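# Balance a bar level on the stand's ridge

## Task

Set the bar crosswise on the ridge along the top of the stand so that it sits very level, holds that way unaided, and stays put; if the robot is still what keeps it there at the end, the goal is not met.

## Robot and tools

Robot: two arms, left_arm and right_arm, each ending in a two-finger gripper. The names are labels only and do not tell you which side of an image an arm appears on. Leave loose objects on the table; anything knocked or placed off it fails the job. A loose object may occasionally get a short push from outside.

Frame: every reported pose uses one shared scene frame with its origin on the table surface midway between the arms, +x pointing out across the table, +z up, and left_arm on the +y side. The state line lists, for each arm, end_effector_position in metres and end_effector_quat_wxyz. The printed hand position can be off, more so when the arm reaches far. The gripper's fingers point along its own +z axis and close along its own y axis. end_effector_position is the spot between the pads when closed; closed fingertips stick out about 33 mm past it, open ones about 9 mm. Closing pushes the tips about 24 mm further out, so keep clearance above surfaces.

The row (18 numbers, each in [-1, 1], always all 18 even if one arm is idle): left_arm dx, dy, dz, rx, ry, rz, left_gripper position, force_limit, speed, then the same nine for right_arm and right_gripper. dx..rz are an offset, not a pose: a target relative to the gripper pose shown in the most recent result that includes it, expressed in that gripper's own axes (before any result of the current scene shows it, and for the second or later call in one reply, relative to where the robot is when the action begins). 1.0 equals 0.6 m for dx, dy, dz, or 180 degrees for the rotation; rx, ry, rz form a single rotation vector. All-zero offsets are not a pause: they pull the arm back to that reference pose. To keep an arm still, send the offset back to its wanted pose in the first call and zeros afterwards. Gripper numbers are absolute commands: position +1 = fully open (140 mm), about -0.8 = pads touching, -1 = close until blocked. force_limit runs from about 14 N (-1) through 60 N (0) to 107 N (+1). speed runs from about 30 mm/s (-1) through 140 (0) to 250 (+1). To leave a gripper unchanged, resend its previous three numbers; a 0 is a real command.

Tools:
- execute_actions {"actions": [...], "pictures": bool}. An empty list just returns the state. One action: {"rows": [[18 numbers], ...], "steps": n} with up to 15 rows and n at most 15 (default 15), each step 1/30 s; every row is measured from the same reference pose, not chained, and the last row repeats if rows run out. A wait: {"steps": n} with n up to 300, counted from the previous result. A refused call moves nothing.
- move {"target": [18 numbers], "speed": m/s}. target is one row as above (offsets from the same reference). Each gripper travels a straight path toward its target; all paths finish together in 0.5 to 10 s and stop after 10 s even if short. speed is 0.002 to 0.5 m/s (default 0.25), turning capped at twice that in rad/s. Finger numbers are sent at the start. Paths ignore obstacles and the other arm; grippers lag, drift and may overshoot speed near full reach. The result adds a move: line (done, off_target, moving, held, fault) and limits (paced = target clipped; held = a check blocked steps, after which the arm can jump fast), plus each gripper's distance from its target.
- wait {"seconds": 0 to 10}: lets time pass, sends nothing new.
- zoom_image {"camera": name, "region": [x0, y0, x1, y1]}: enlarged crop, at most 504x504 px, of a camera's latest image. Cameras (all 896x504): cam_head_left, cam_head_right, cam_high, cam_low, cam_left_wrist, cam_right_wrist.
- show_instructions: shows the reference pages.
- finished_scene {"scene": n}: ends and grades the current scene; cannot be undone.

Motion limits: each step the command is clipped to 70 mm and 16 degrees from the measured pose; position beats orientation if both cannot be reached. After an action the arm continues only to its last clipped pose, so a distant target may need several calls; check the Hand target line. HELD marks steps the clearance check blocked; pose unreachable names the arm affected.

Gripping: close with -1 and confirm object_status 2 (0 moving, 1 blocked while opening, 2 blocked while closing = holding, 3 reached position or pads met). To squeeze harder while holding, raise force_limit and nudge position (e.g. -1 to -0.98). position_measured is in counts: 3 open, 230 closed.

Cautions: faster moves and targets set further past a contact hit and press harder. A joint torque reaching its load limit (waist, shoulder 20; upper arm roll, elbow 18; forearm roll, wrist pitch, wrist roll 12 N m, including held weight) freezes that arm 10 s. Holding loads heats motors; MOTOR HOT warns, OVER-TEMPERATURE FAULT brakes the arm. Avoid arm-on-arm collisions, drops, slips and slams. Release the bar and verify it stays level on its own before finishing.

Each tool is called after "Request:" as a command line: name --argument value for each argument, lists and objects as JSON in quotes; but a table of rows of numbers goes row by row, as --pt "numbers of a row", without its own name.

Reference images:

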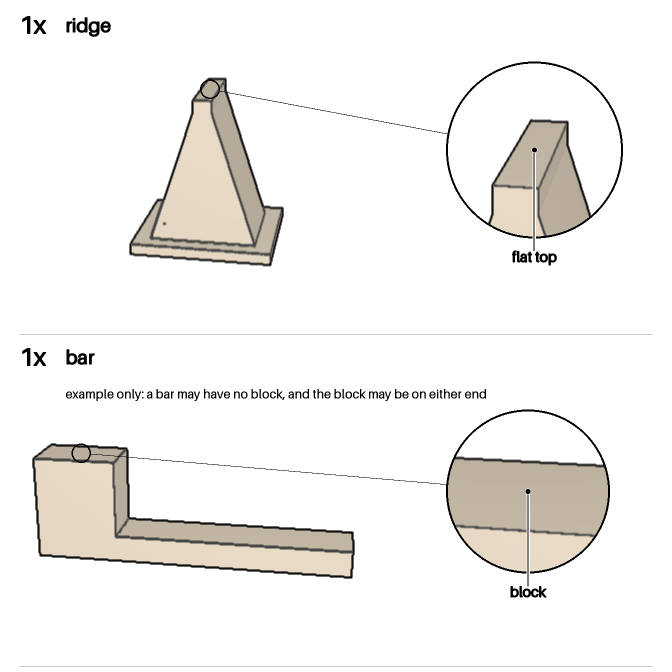

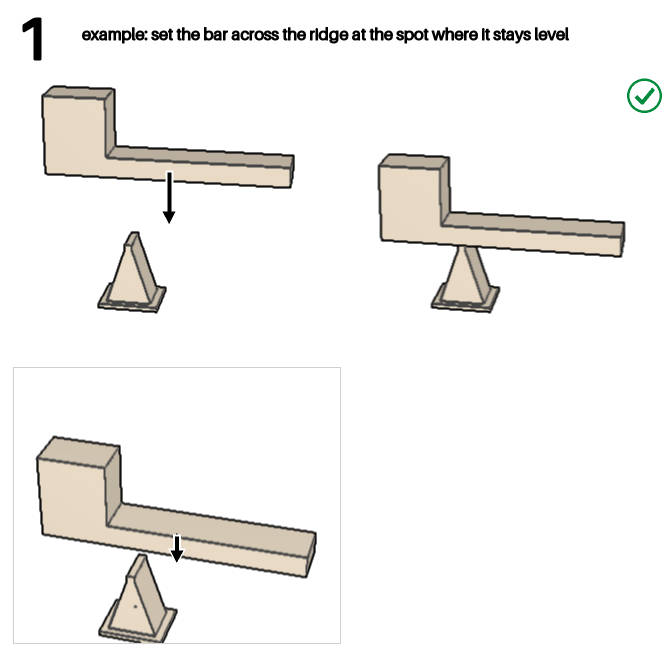

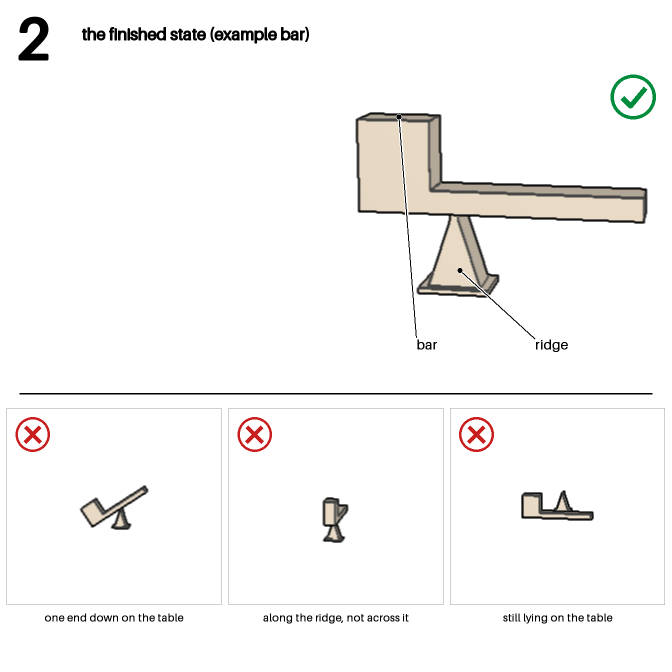

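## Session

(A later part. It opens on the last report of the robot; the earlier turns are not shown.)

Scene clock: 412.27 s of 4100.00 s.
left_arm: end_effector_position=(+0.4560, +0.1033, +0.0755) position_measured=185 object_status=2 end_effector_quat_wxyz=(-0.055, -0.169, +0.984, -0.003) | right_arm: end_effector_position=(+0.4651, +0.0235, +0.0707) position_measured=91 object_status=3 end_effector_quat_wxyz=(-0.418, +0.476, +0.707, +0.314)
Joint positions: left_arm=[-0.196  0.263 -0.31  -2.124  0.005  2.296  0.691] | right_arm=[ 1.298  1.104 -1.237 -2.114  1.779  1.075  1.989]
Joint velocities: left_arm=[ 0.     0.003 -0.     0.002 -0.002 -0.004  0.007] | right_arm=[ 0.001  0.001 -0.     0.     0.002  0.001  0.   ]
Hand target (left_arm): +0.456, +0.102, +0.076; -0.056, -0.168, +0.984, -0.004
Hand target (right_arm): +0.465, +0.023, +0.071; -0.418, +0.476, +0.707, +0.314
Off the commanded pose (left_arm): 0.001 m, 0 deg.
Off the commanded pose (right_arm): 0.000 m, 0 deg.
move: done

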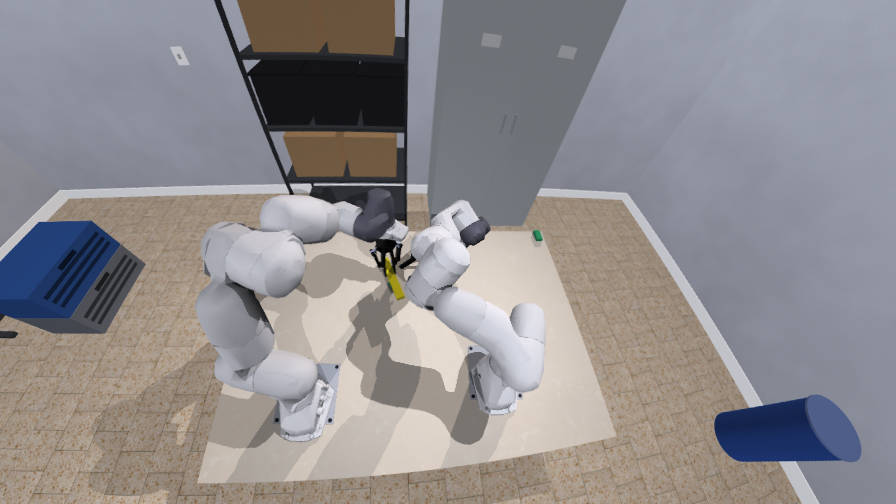

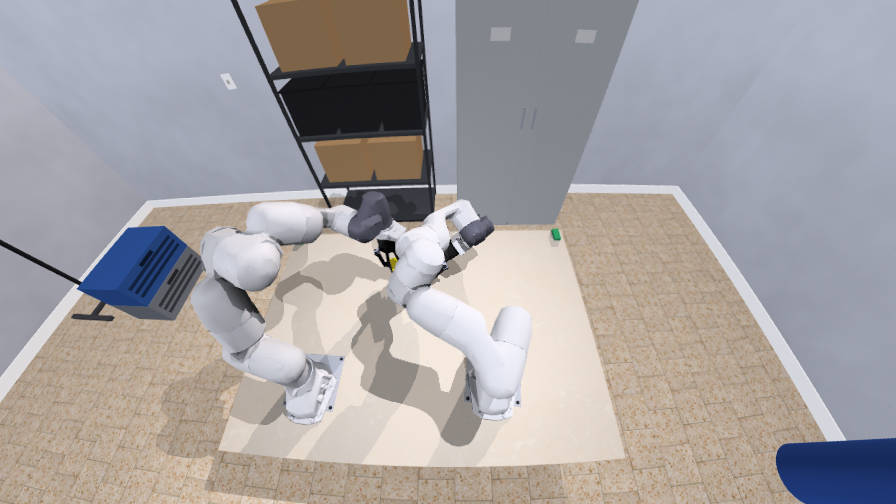

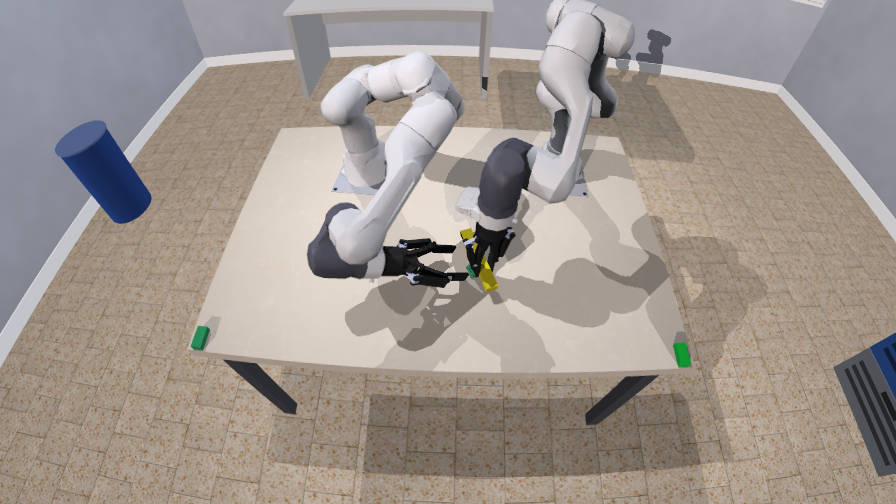

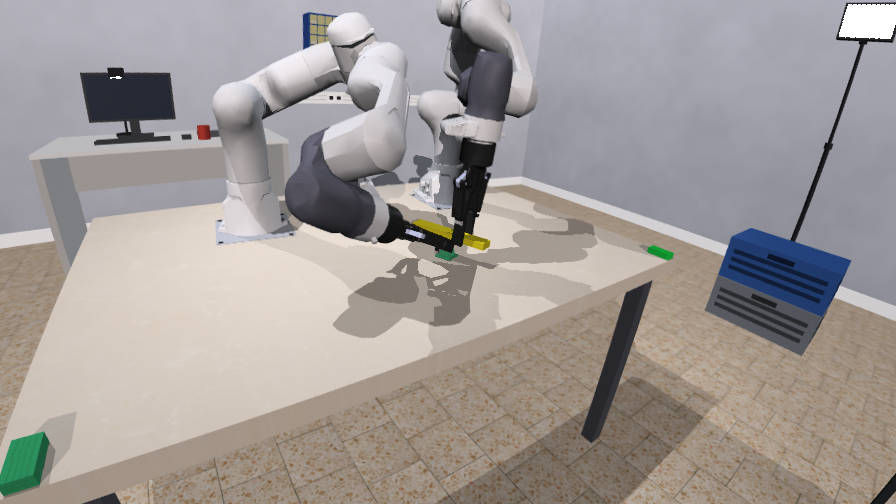

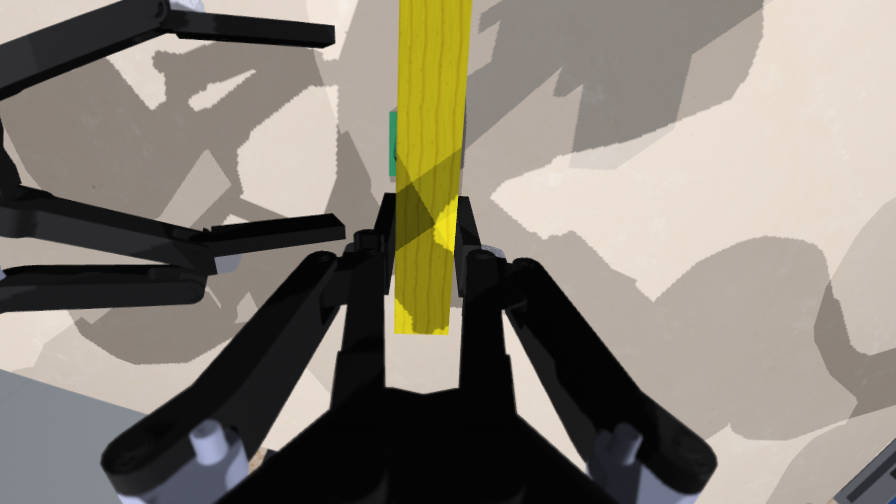

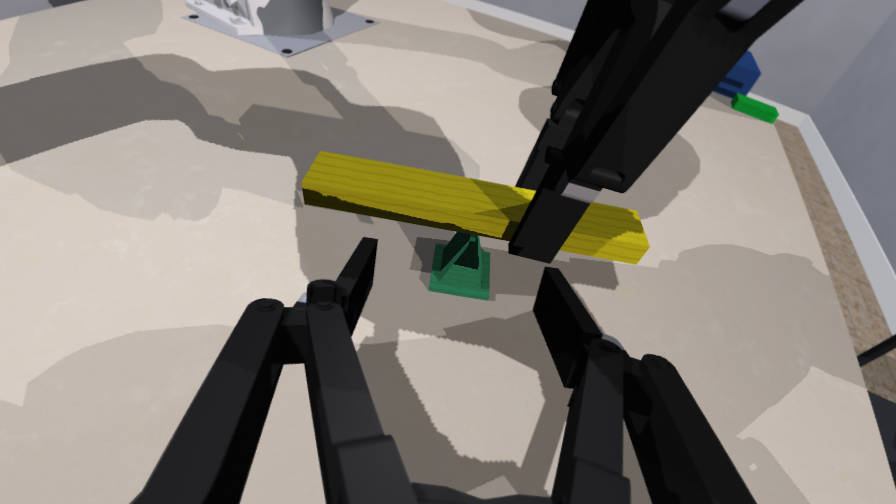

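Centre 246 zoom; lowering drifted −2.5 last time. Lower straight.

Request:
move --target '[0,0,0.003,0,0,0,-1,0,-0.3,0,0,0,0,0,0,0.3,0,0]' --speed 0.003

Request:
zoom_image --camera "cam_right_wrist" --region '[280,120,680,320]'

Scene clock: 416.10 s of 4100.00 s.
left_arm: end_effector_position=(+0.4555, +0.1033, +0.0742) position_measured=185 object_status=2 end_effector_quat_wxyz=(-0.055, -0.168, +0.984, -0.003) | right_arm: end_effector_position=(+0.4651, +0.0235, +0.0707) position_measured=91 object_status=3 end_effector_quat_wxyz=(-0.418, +0.476, +0.707, +0.314)
Joint positions: left_arm=[-0.196  0.265 -0.31  -2.125  0.005  2.298  0.693] | right_arm=[ 1.298  1.104 -1.237 -2.114  1.779  1.075  1.989]
Joint velocities: left_arm=[-0.     0.001 -0.001  0.001  0.001  0.001 -0.001] | right_arm=[-0.001  0.002 -0.    -0.     0.     0.     0.001]
Hand target (left_arm): +0.456, +0.103, +0.074; -0.055, -0.169, +0.984, -0.003
Hand target (right_arm): +0.465, +0.023, +0.071; -0.418, +0.476, +0.707, +0.314
Off the commanded pose (left_arm): 0.001 m, 0 deg.
Off the commanded pose (right_arm): 0.000 m, 0 deg.
After step 90, 0.03 s passed at rest.
move: done

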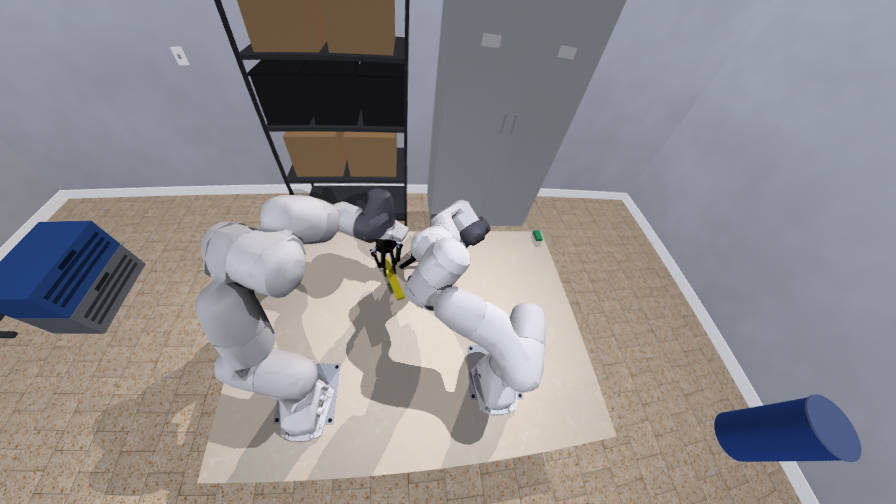

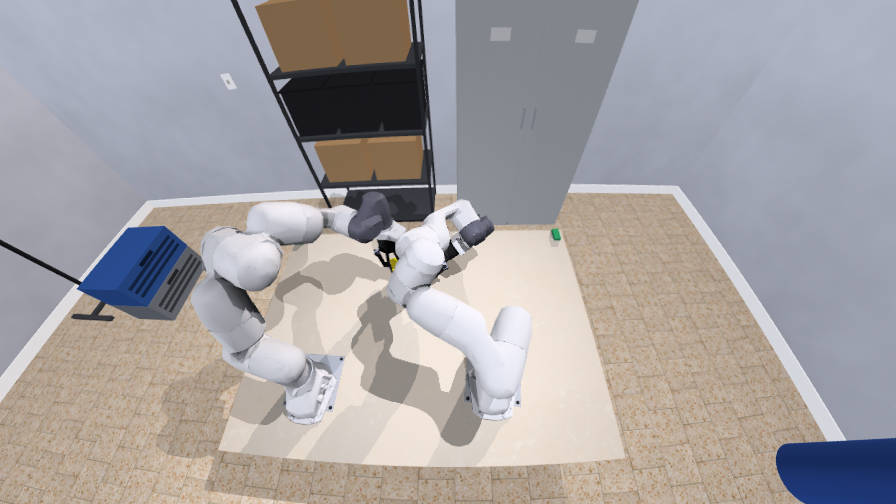

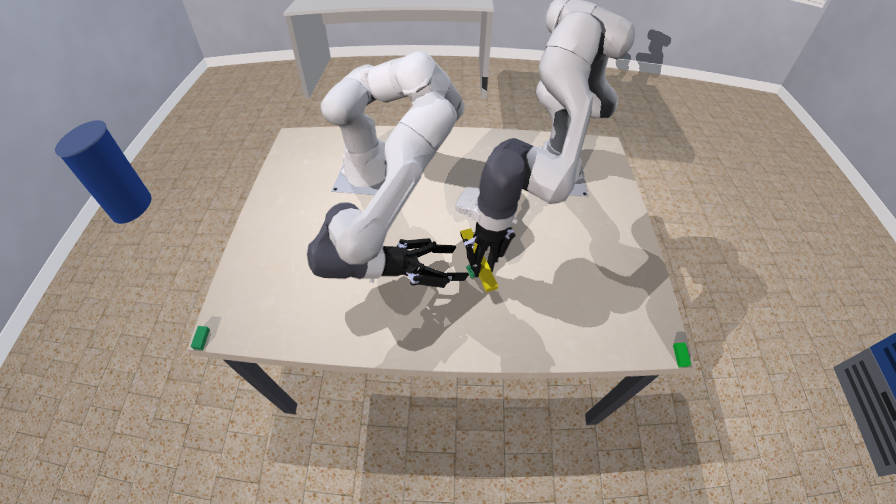

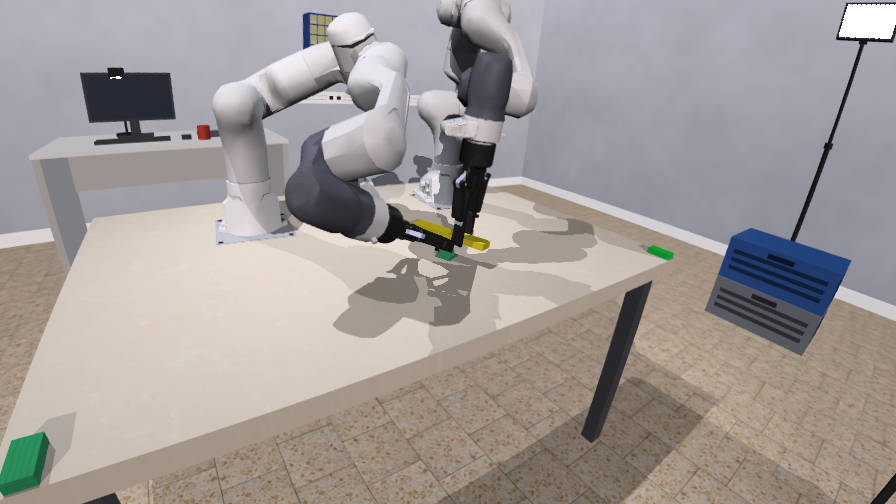

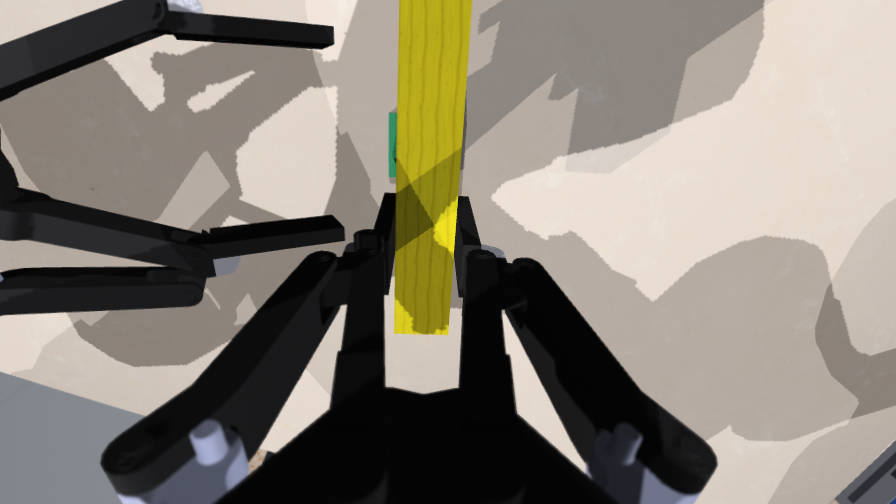

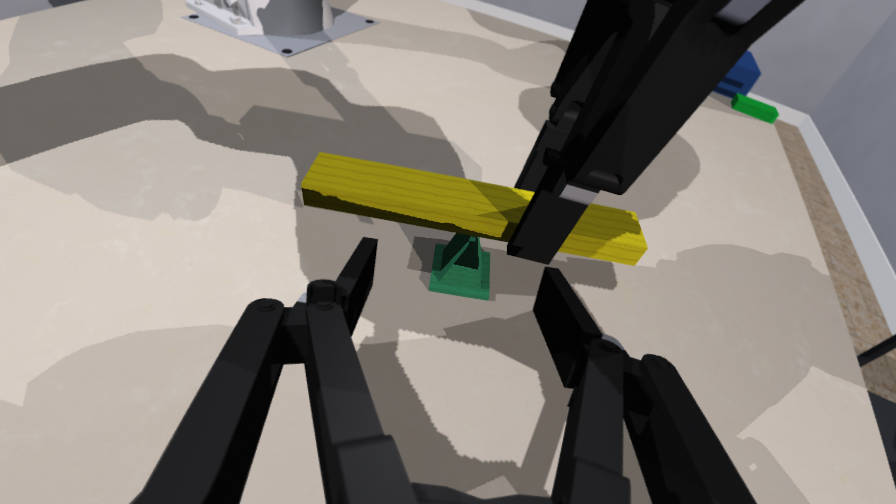

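Region (280, 120, 680, 320) of cam_right_wrist's 896x504 image, scaled by 1.260, with more detail than that image has.

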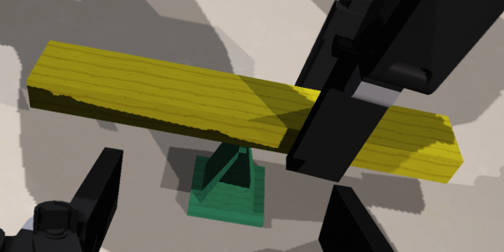

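244.5. Test with 10 open steps.

Request:
execute_actions --actions '[{"rows":[[0,0,0,0,0,0,-0.4,0,-0.5,0,0,0,0,0,0,0.3,0,0],[0,0,0,0,0,0,-0.4,0,-0.5,0,0,0,0,0,0,0.3,0,0],[0,0,0,0,0,0,-0.4,0,-0.5,0,0,0,0,0,0,0.3,0,0],[0,0,0,0,0,0,-0.4,0,-0.5,0,0,0,0,0,0,0.3,0,0],[0,0,0,0,0,0,-0.4,0,-0.5,0,0,0,0,0,0,0.3,0,0],[0,0,0,0,0,0,-0.4,0,-0.5,0,0,0,0,0,0,0.3,0,0],[0,0,0,0,0,0,-0.4,0,-0.5,0,0,0,0,0,0,0.3,0,0],[0,0,0,0,0,0,-0.4,0,-0.5,0,0,0,0,0,0,0.3,0,0],[0,0,0,0,0,0,-0.4,0,-0.5,0,0,0,0,0,0,0.3,0,0],[0,0,0,0,0,0,-0.4,0,-0.5,0,0,0,0,0,0,0.3,0,0],[0,0,0,0,0,0,-1,0,-0.3,0,0,0,0,0,0,0.3,0,0]],"steps":15}]' --pictures false

Request:
wait --seconds 0.5

Request:
zoom_image --camera "cam_right_wrist" --region '[280,120,680,320]'

Scene clock: 422.87 s of 4100.00 s.
left_arm: end_effector_position=(+0.4556, +0.1032, +0.0743) position_measured=185 object_status=0 end_effector_quat_wxyz=(-0.055, -0.168, +0.984, -0.003) | right_arm: end_effector_position=(+0.4651, +0.0235, +0.0707) position_measured=91 object_status=3 end_effector_quat_wxyz=(-0.418, +0.476, +0.707, +0.314)
Joint positions: left_arm=[-0.196  0.265 -0.31  -2.125  0.005  2.298  0.693] | right_arm=[ 1.298  1.104 -1.237 -2.114  1.779  1.075  1.989]
Joint velocities: left_arm=[ 0.001 -0.002  0.001  0.002 -0.001 -0.    -0.   ] | right_arm=[ 0.002 -0.     0.001  0.     0.    -0.    -0.001]
Hand target (left_arm): +0.456, +0.103, +0.074; -0.055, -0.168, +0.984, -0.003
Hand target (right_arm): +0.465, +0.023, +0.071; -0.418, +0.476, +0.707, +0.314
Off the commanded pose (left_arm): 0.000 m, 0 deg.
Off the commanded pose (right_arm): 0.000 m, 0 deg.
Steps of this call (steps 1 to 90: nothing new was sent; then 3.27 s passed at rest; steps 91 to 105: all 15 steps of this action). Readings (end_effector_position | what the end effector reports):
91: left_arm (+0.4555, +0.1033, +0.0741) | right_arm (+0.4651, +0.0235, +0.0707) | left_arm position_measured=185 object_status=0 | right_arm position_measured=91 object_status=3
92: left_arm (+0.4555, +0.1033, +0.0741) | right_arm (+0.4651, +0.0235, +0.0707) | left_arm position_measured=185 object_status=0 | right_arm position_measured=91 object_status=3
94: left_arm (+0.4555, +0.1033, +0.0741) | right_arm (+0.4651, +0.0235, +0.0707) | left_arm position_measured=179 object_status=0 | right_arm position_measured=91 object_status=3
98: left_arm (+0.4555, +0.1033, +0.0741) | right_arm (+0.4651, +0.0235, +0.0707) | left_arm position_measured=179 object_status=0 | right_arm position_measured=91 object_status=3
105: the state above

Scene clock: 423.37 s of 4100.00 s.
left_arm: end_effector_position=(+0.4556, +0.1032, +0.0743) position_measured=185 object_status=2 end_effector_quat_wxyz=(-0.055, -0.168, +0.984, -0.003) | right_arm: end_effector_position=(+0.4651, +0.0235, +0.0707) position_measured=91 object_status=3 end_effector_quat_wxyz=(-0.418, +0.476, +0.707, +0.314)
Joint positions: left_arm=[-0.196  0.265 -0.31  -2.125  0.005  2.298  0.693] | right_arm=[ 1.298  1.104 -1.237 -2.114  1.779  1.075  1.989]
Joint velocities: left_arm=[ 0.001 -0.001 -0.     0.001 -0.001  0.001  0.001] | right_arm=[-0.001  0.    -0.001 -0.001  0.     0.     0.001]
Hand target (left_arm): +0.456, +0.103, +0.074; -0.055, -0.168, +0.984, -0.003
Hand target (right_arm): +0.465, +0.023, +0.071; -0.418, +0.476, +0.707, +0.314
Off the commanded pose (left_arm): 0.000 m, 0 deg.
Off the commanded pose (right_arm): 0.000 m, 0 deg.
Steps of this call (steps 1 to 15: nothing new was sent). Readings (end_effector_position | what the end effector reports):
1: left_arm (+0.4556, +0.1032, +0.0743) | right_arm (+0.4651, +0.0235, +0.0707) | left_arm position_measured=185 object_status=0 | right_arm position_measured=91 object_status=3
2: left_arm (+0.4556, +0.1032, +0.0743) | right_arm (+0.4651, +0.0235, +0.0707) | left_arm position_measured=185 object_status=0 | right_arm position_measured=91 object_status=3
4: left_arm (+0.4556, +0.1032, +0.0743) | right_arm (+0.4651, +0.0235, +0.0707) | left_arm position_measured=185 object_status=0 | right_arm position_measured=91 object_status=3
8: left_arm (+0.4556, +0.1032, +0.0743) | right_arm (+0.4651, +0.0235, +0.0707) | left_arm position_measured=185 object_status=0 | right_arm position_measured=91 object_status=3
15: the state above

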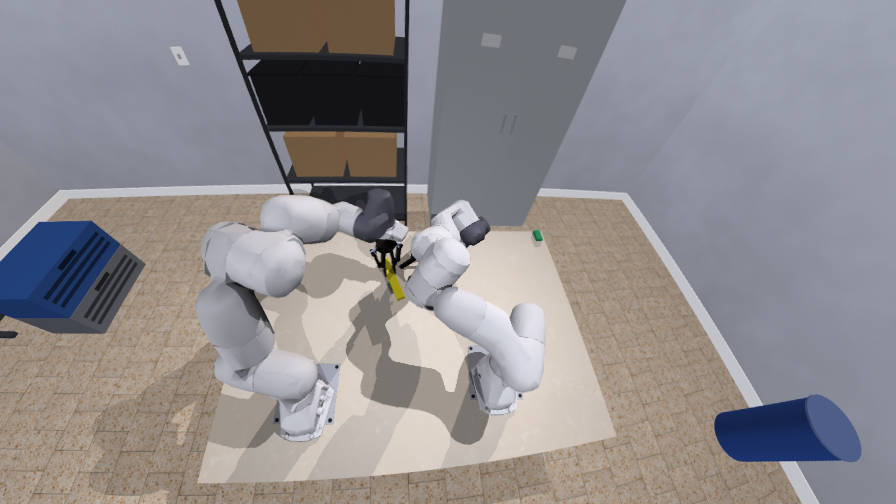

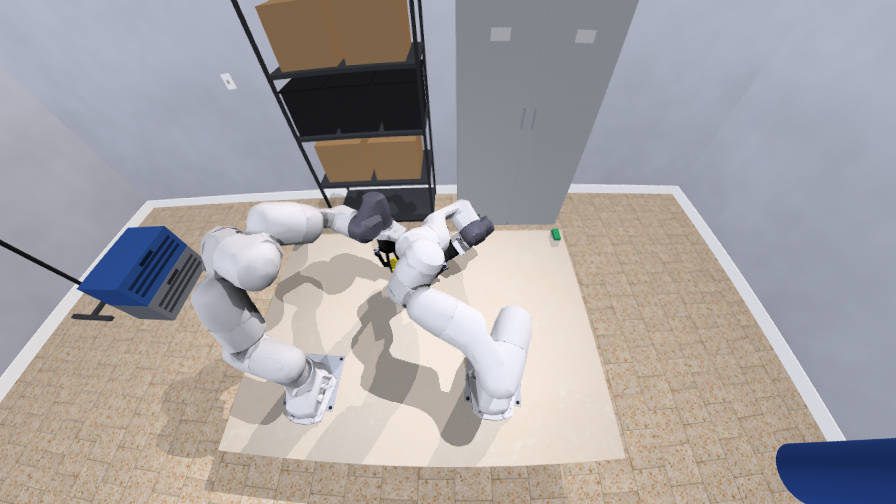

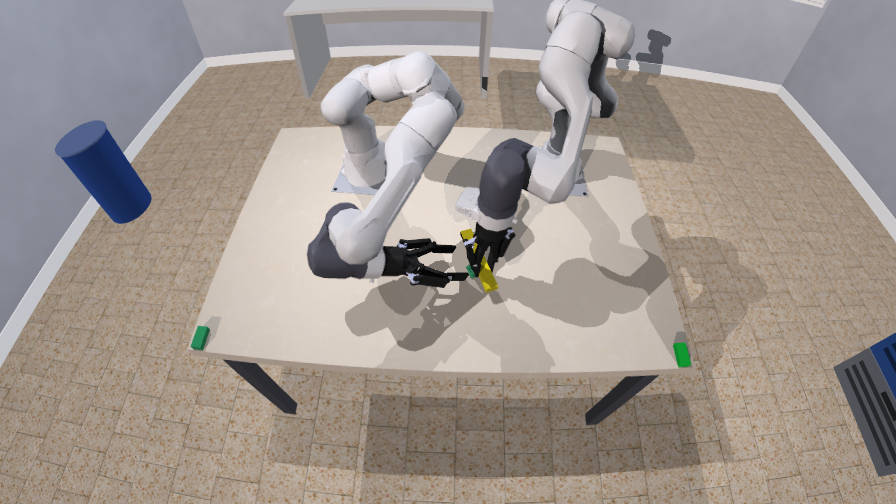

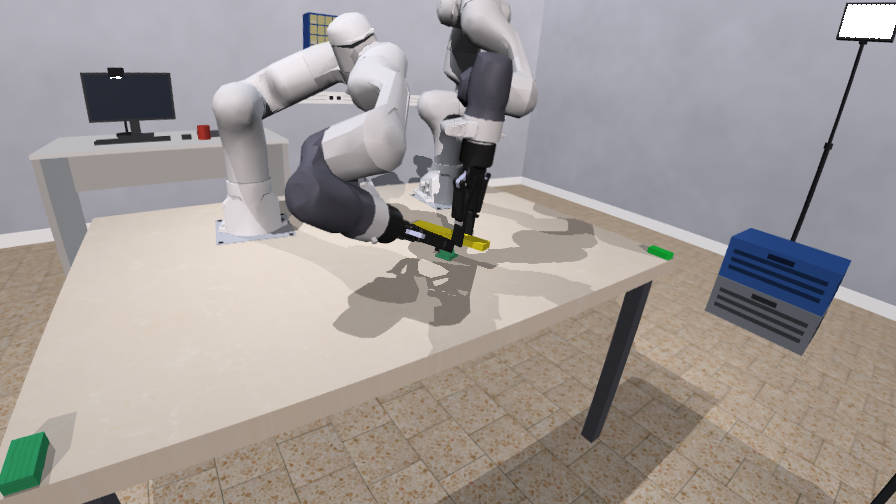

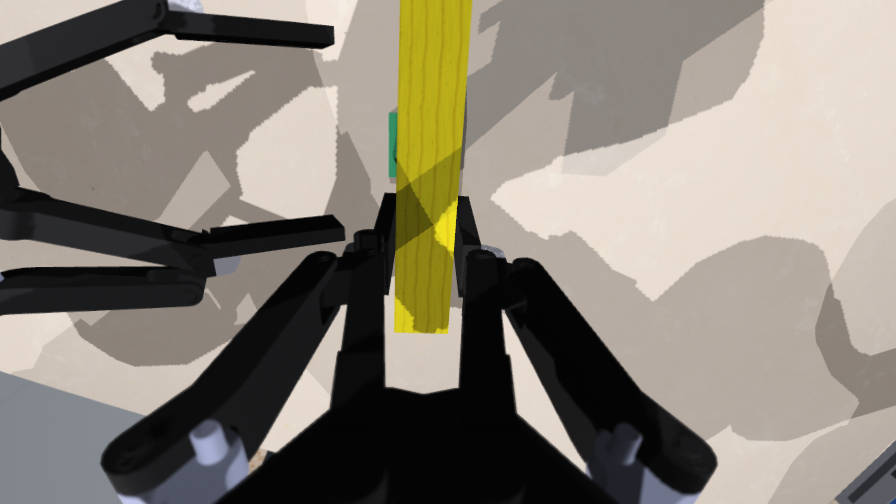

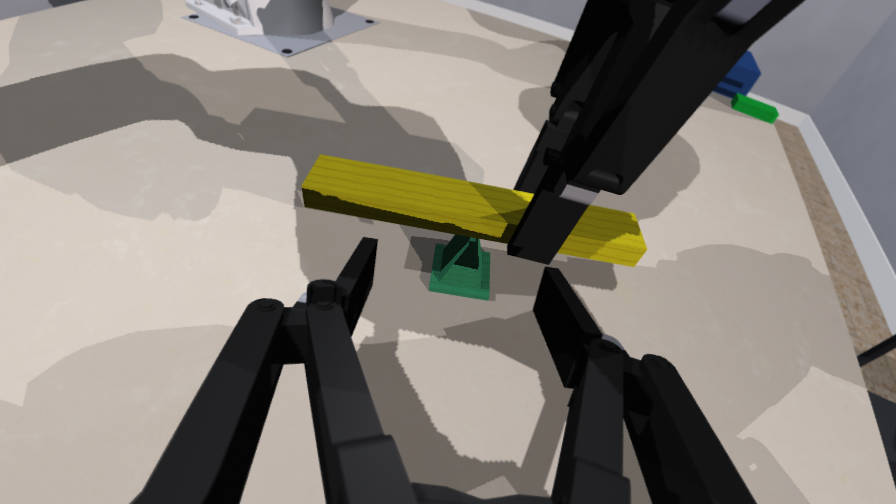

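Region (280, 120, 680, 320) of cam_right_wrist's 896x504 image, scaled by 1.260, with more detail than that image has.

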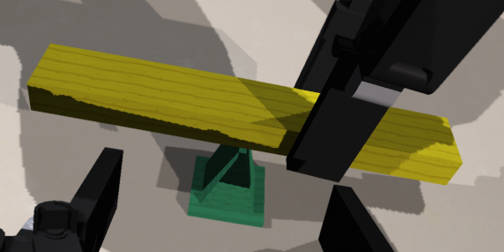

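Settled. Open slowly 1 s, look, then regrip.

Request:
execute_actions --actions '[{"rows":[[0,0,0,0,0,0,-0.4,0,-0.8,0,0,0,0,0,0,0.3,0,0]],"steps":15}]' --pictures false

Request:
execute_actions --actions '[{"rows":[[0,0,0,0,0,0,-0.4,0,-0.8,0,0,0,0,0,0,0.3,0,0],[0,0,0,0,0,0,-0.4,0,-0.8,0,0,0,0,0,0,0.3,0,0],[0,0,0,0,0,0,-0.4,0,-0.8,0,0,0,0,0,0,0.3,0,0],[0,0,0,0,0,0,-0.4,0,-0.8,0,0,0,0,0,0,0.3,0,0],[0,0,0,0,0,0,-0.4,0,-0.8,0,0,0,0,0,0,0.3,0,0],[0,0,0,0,0,0,-1,-0.5,-0.5,0,0,0,0,0,0,0.3,0,0]],"steps":15}]'

Request:
zoom_image --camera "cam_right_wrist" --region '[280,120,680,320]'

Scene clock: 428.47 s of 4100.00 s.
left_arm: end_effector_position=(+0.4556, +0.1032, +0.0743) position_measured=179 object_status=3 end_effector_quat_wxyz=(-0.055, -0.168, +0.984, -0.003) | right_arm: end_effector_position=(+0.4651, +0.0235, +0.0707) position_measured=91 object_status=3 end_effector_quat_wxyz=(-0.418, +0.476, +0.707, +0.314)
Joint positions: left_arm=[-0.196  0.265 -0.31  -2.125  0.005  2.298  0.693] | right_arm=[ 1.298  1.104 -1.237 -2.114  1.779  1.075  1.989]
Joint velocities: left_arm=[ 0.     0.001  0.     0.001 -0.     0.     0.   ] | right_arm=[-0.001 -0.001  0.    -0.     0.     0.001 -0.   ]
Hand target (left_arm): +0.456, +0.103, +0.074; -0.055, -0.168, +0.984, -0.003
Hand target (right_arm): +0.465, +0.023, +0.071; -0.418, +0.476, +0.707, +0.314
Off the commanded pose (left_arm): 0.000 m, 0 deg.
Off the commanded pose (right_arm): 0.000 m, 0 deg.
Steps of this call (steps 1 to 90: nothing new was sent; then 1.60 s passed at rest; steps 91 to 105: all 15 steps of this action). Readings (end_effector_position | what the end effector reports):
91: left_arm (+0.4556, +0.1032, +0.0743) | right_arm (+0.4651, +0.0235, +0.0707) | left_arm position_measured=185 object_status=0 | right_arm position_measured=91 object_status=3
92: left_arm (+0.4556, +0.1032, +0.0743) | right_arm (+0.4651, +0.0235, +0.0707) | left_arm position_measured=185 object_status=0 | right_arm position_measured=91 object_status=3
94: left_arm (+0.4556, +0.1032, +0.0743) | right_arm (+0.4651, +0.0235, +0.0707) | left_arm position_measured=179 object_status=0 | right_arm position_measured=91 object_status=3
98: left_arm (+0.4556, +0.1032, +0.0743) | right_arm (+0.4651, +0.0235, +0.0707) | left_arm position_measured=179 object_status=0 | right_arm position_measured=91 object_status=3
105: the state above

Scene clock: 428.97 s of 4100.00 s.
left_arm: end_effector_position=(+0.4557, +0.1032, +0.0744) position_measured=183 object_status=0 end_effector_quat_wxyz=(-0.055, -0.168, +0.984, -0.003) | right_arm: end_effector_position=(+0.4651, +0.0235, +0.0707) position_measured=91 object_status=3 end_effector_quat_wxyz=(-0.418, +0.476, +0.707, +0.314)
Joint positions: left_arm=[-0.196  0.265 -0.31  -2.125  0.005  2.298  0.693] | right_arm=[ 1.298  1.104 -1.237 -2.114  1.779  1.075  1.989]
Joint velocities: left_arm=[ 0.001  0.001  0.    -0.001 -0.    -0.     0.001] | right_arm=[-0.001 -0.001 -0.001 -0.001 -0.001 -0.001 -0.001]
Hand target (left_arm): +0.456, +0.103, +0.074; -0.055, -0.168, +0.984, -0.003
Hand target (right_arm): +0.465, +0.023, +0.071; -0.418, +0.476, +0.707, +0.314
Off the commanded pose (left_arm): 0.000 m, 0 deg.
Off the commanded pose (right_arm): 0.000 m, 0 deg.
Steps of this call (steps 1 to 15: all 15 steps of this action). Readings (end_effector_position | what the end effector reports):
1: left_arm (+0.4556, +0.1032, +0.0743) | right_arm (+0.4651, +0.0235, +0.0707) | left_arm position_measured=179 object_status=3 | right_arm position_measured=91 object_status=3
2: left_arm (+0.4556, +0.1032, +0.0743) | right_arm (+0.4651, +0.0235, +0.0707) | left_arm position_measured=179 object_status=3 | right_arm position_measured=91 object_status=3
4: left_arm (+0.4556, +0.1032, +0.0743) | right_arm (+0.4651, +0.0235, +0.0707) | left_arm position_measured=179 object_status=3 | right_arm position_measured=91 object_status=3
8: left_arm (+0.4557, +0.1032, +0.0744) | right_arm (+0.4651, +0.0235, +0.0707) | left_arm position_measured=183 object_status=0 | right_arm position_measured=91 object_status=3
15: the state above

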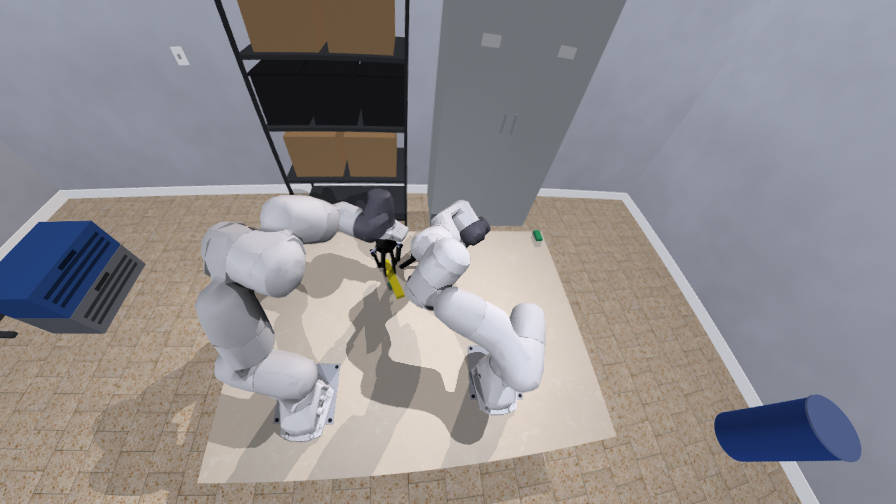

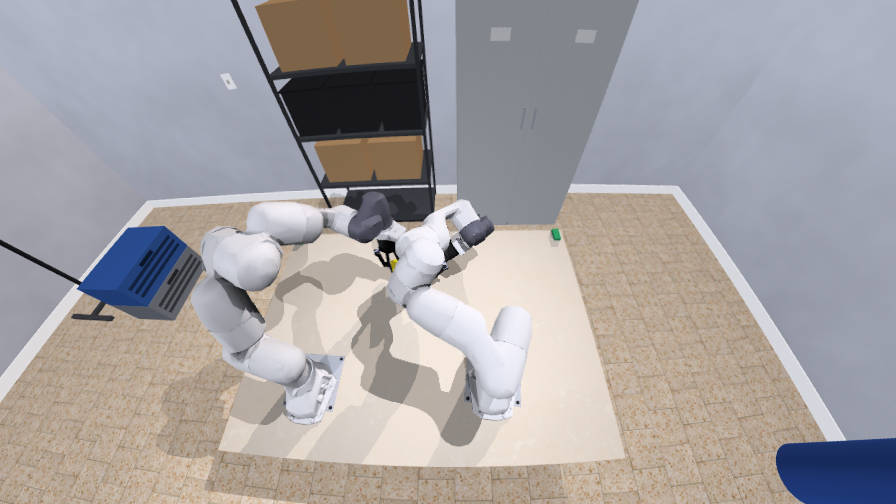

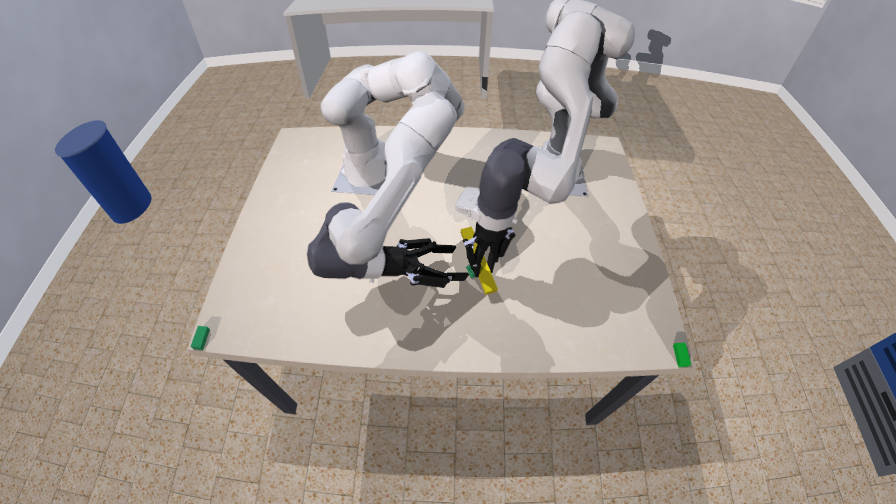

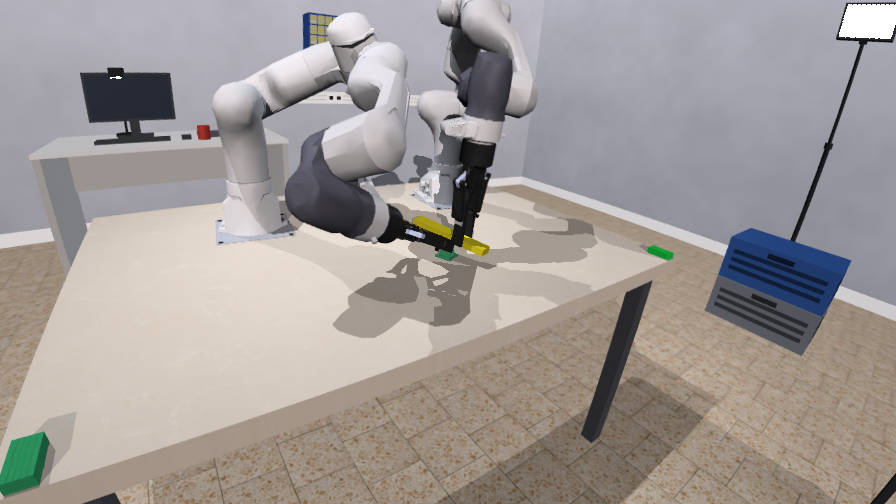

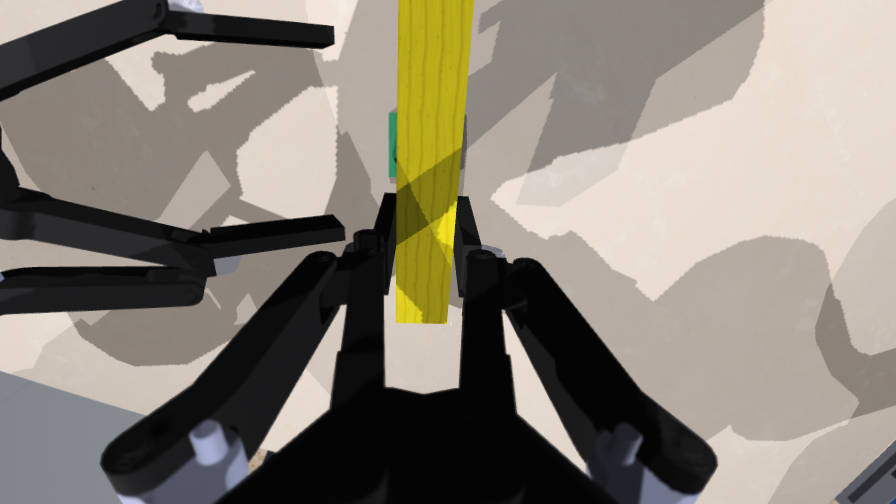

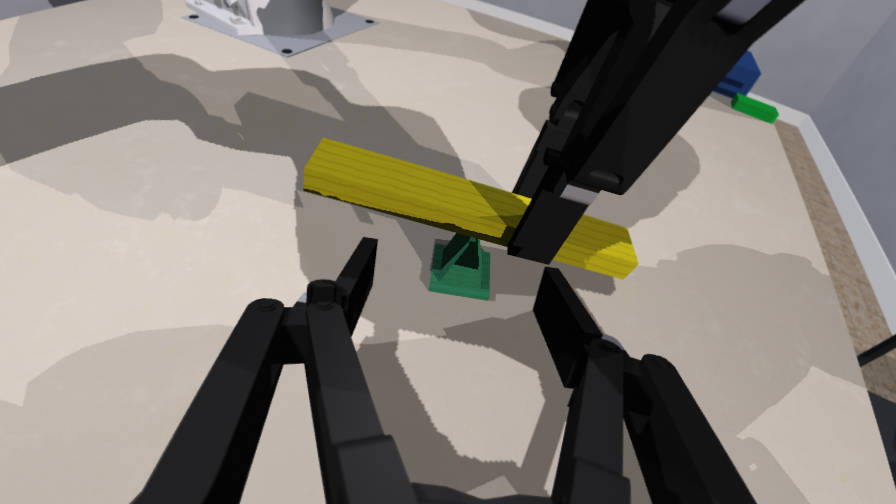

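Region (280, 120, 680, 320) of cam_right_wrist's 896x504 image, scaled by 1.260, with more detail than that image has.

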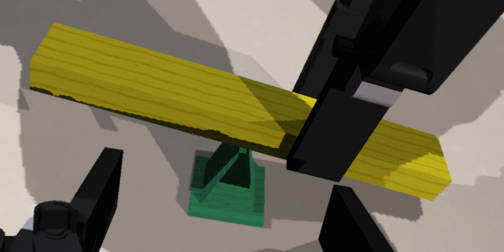

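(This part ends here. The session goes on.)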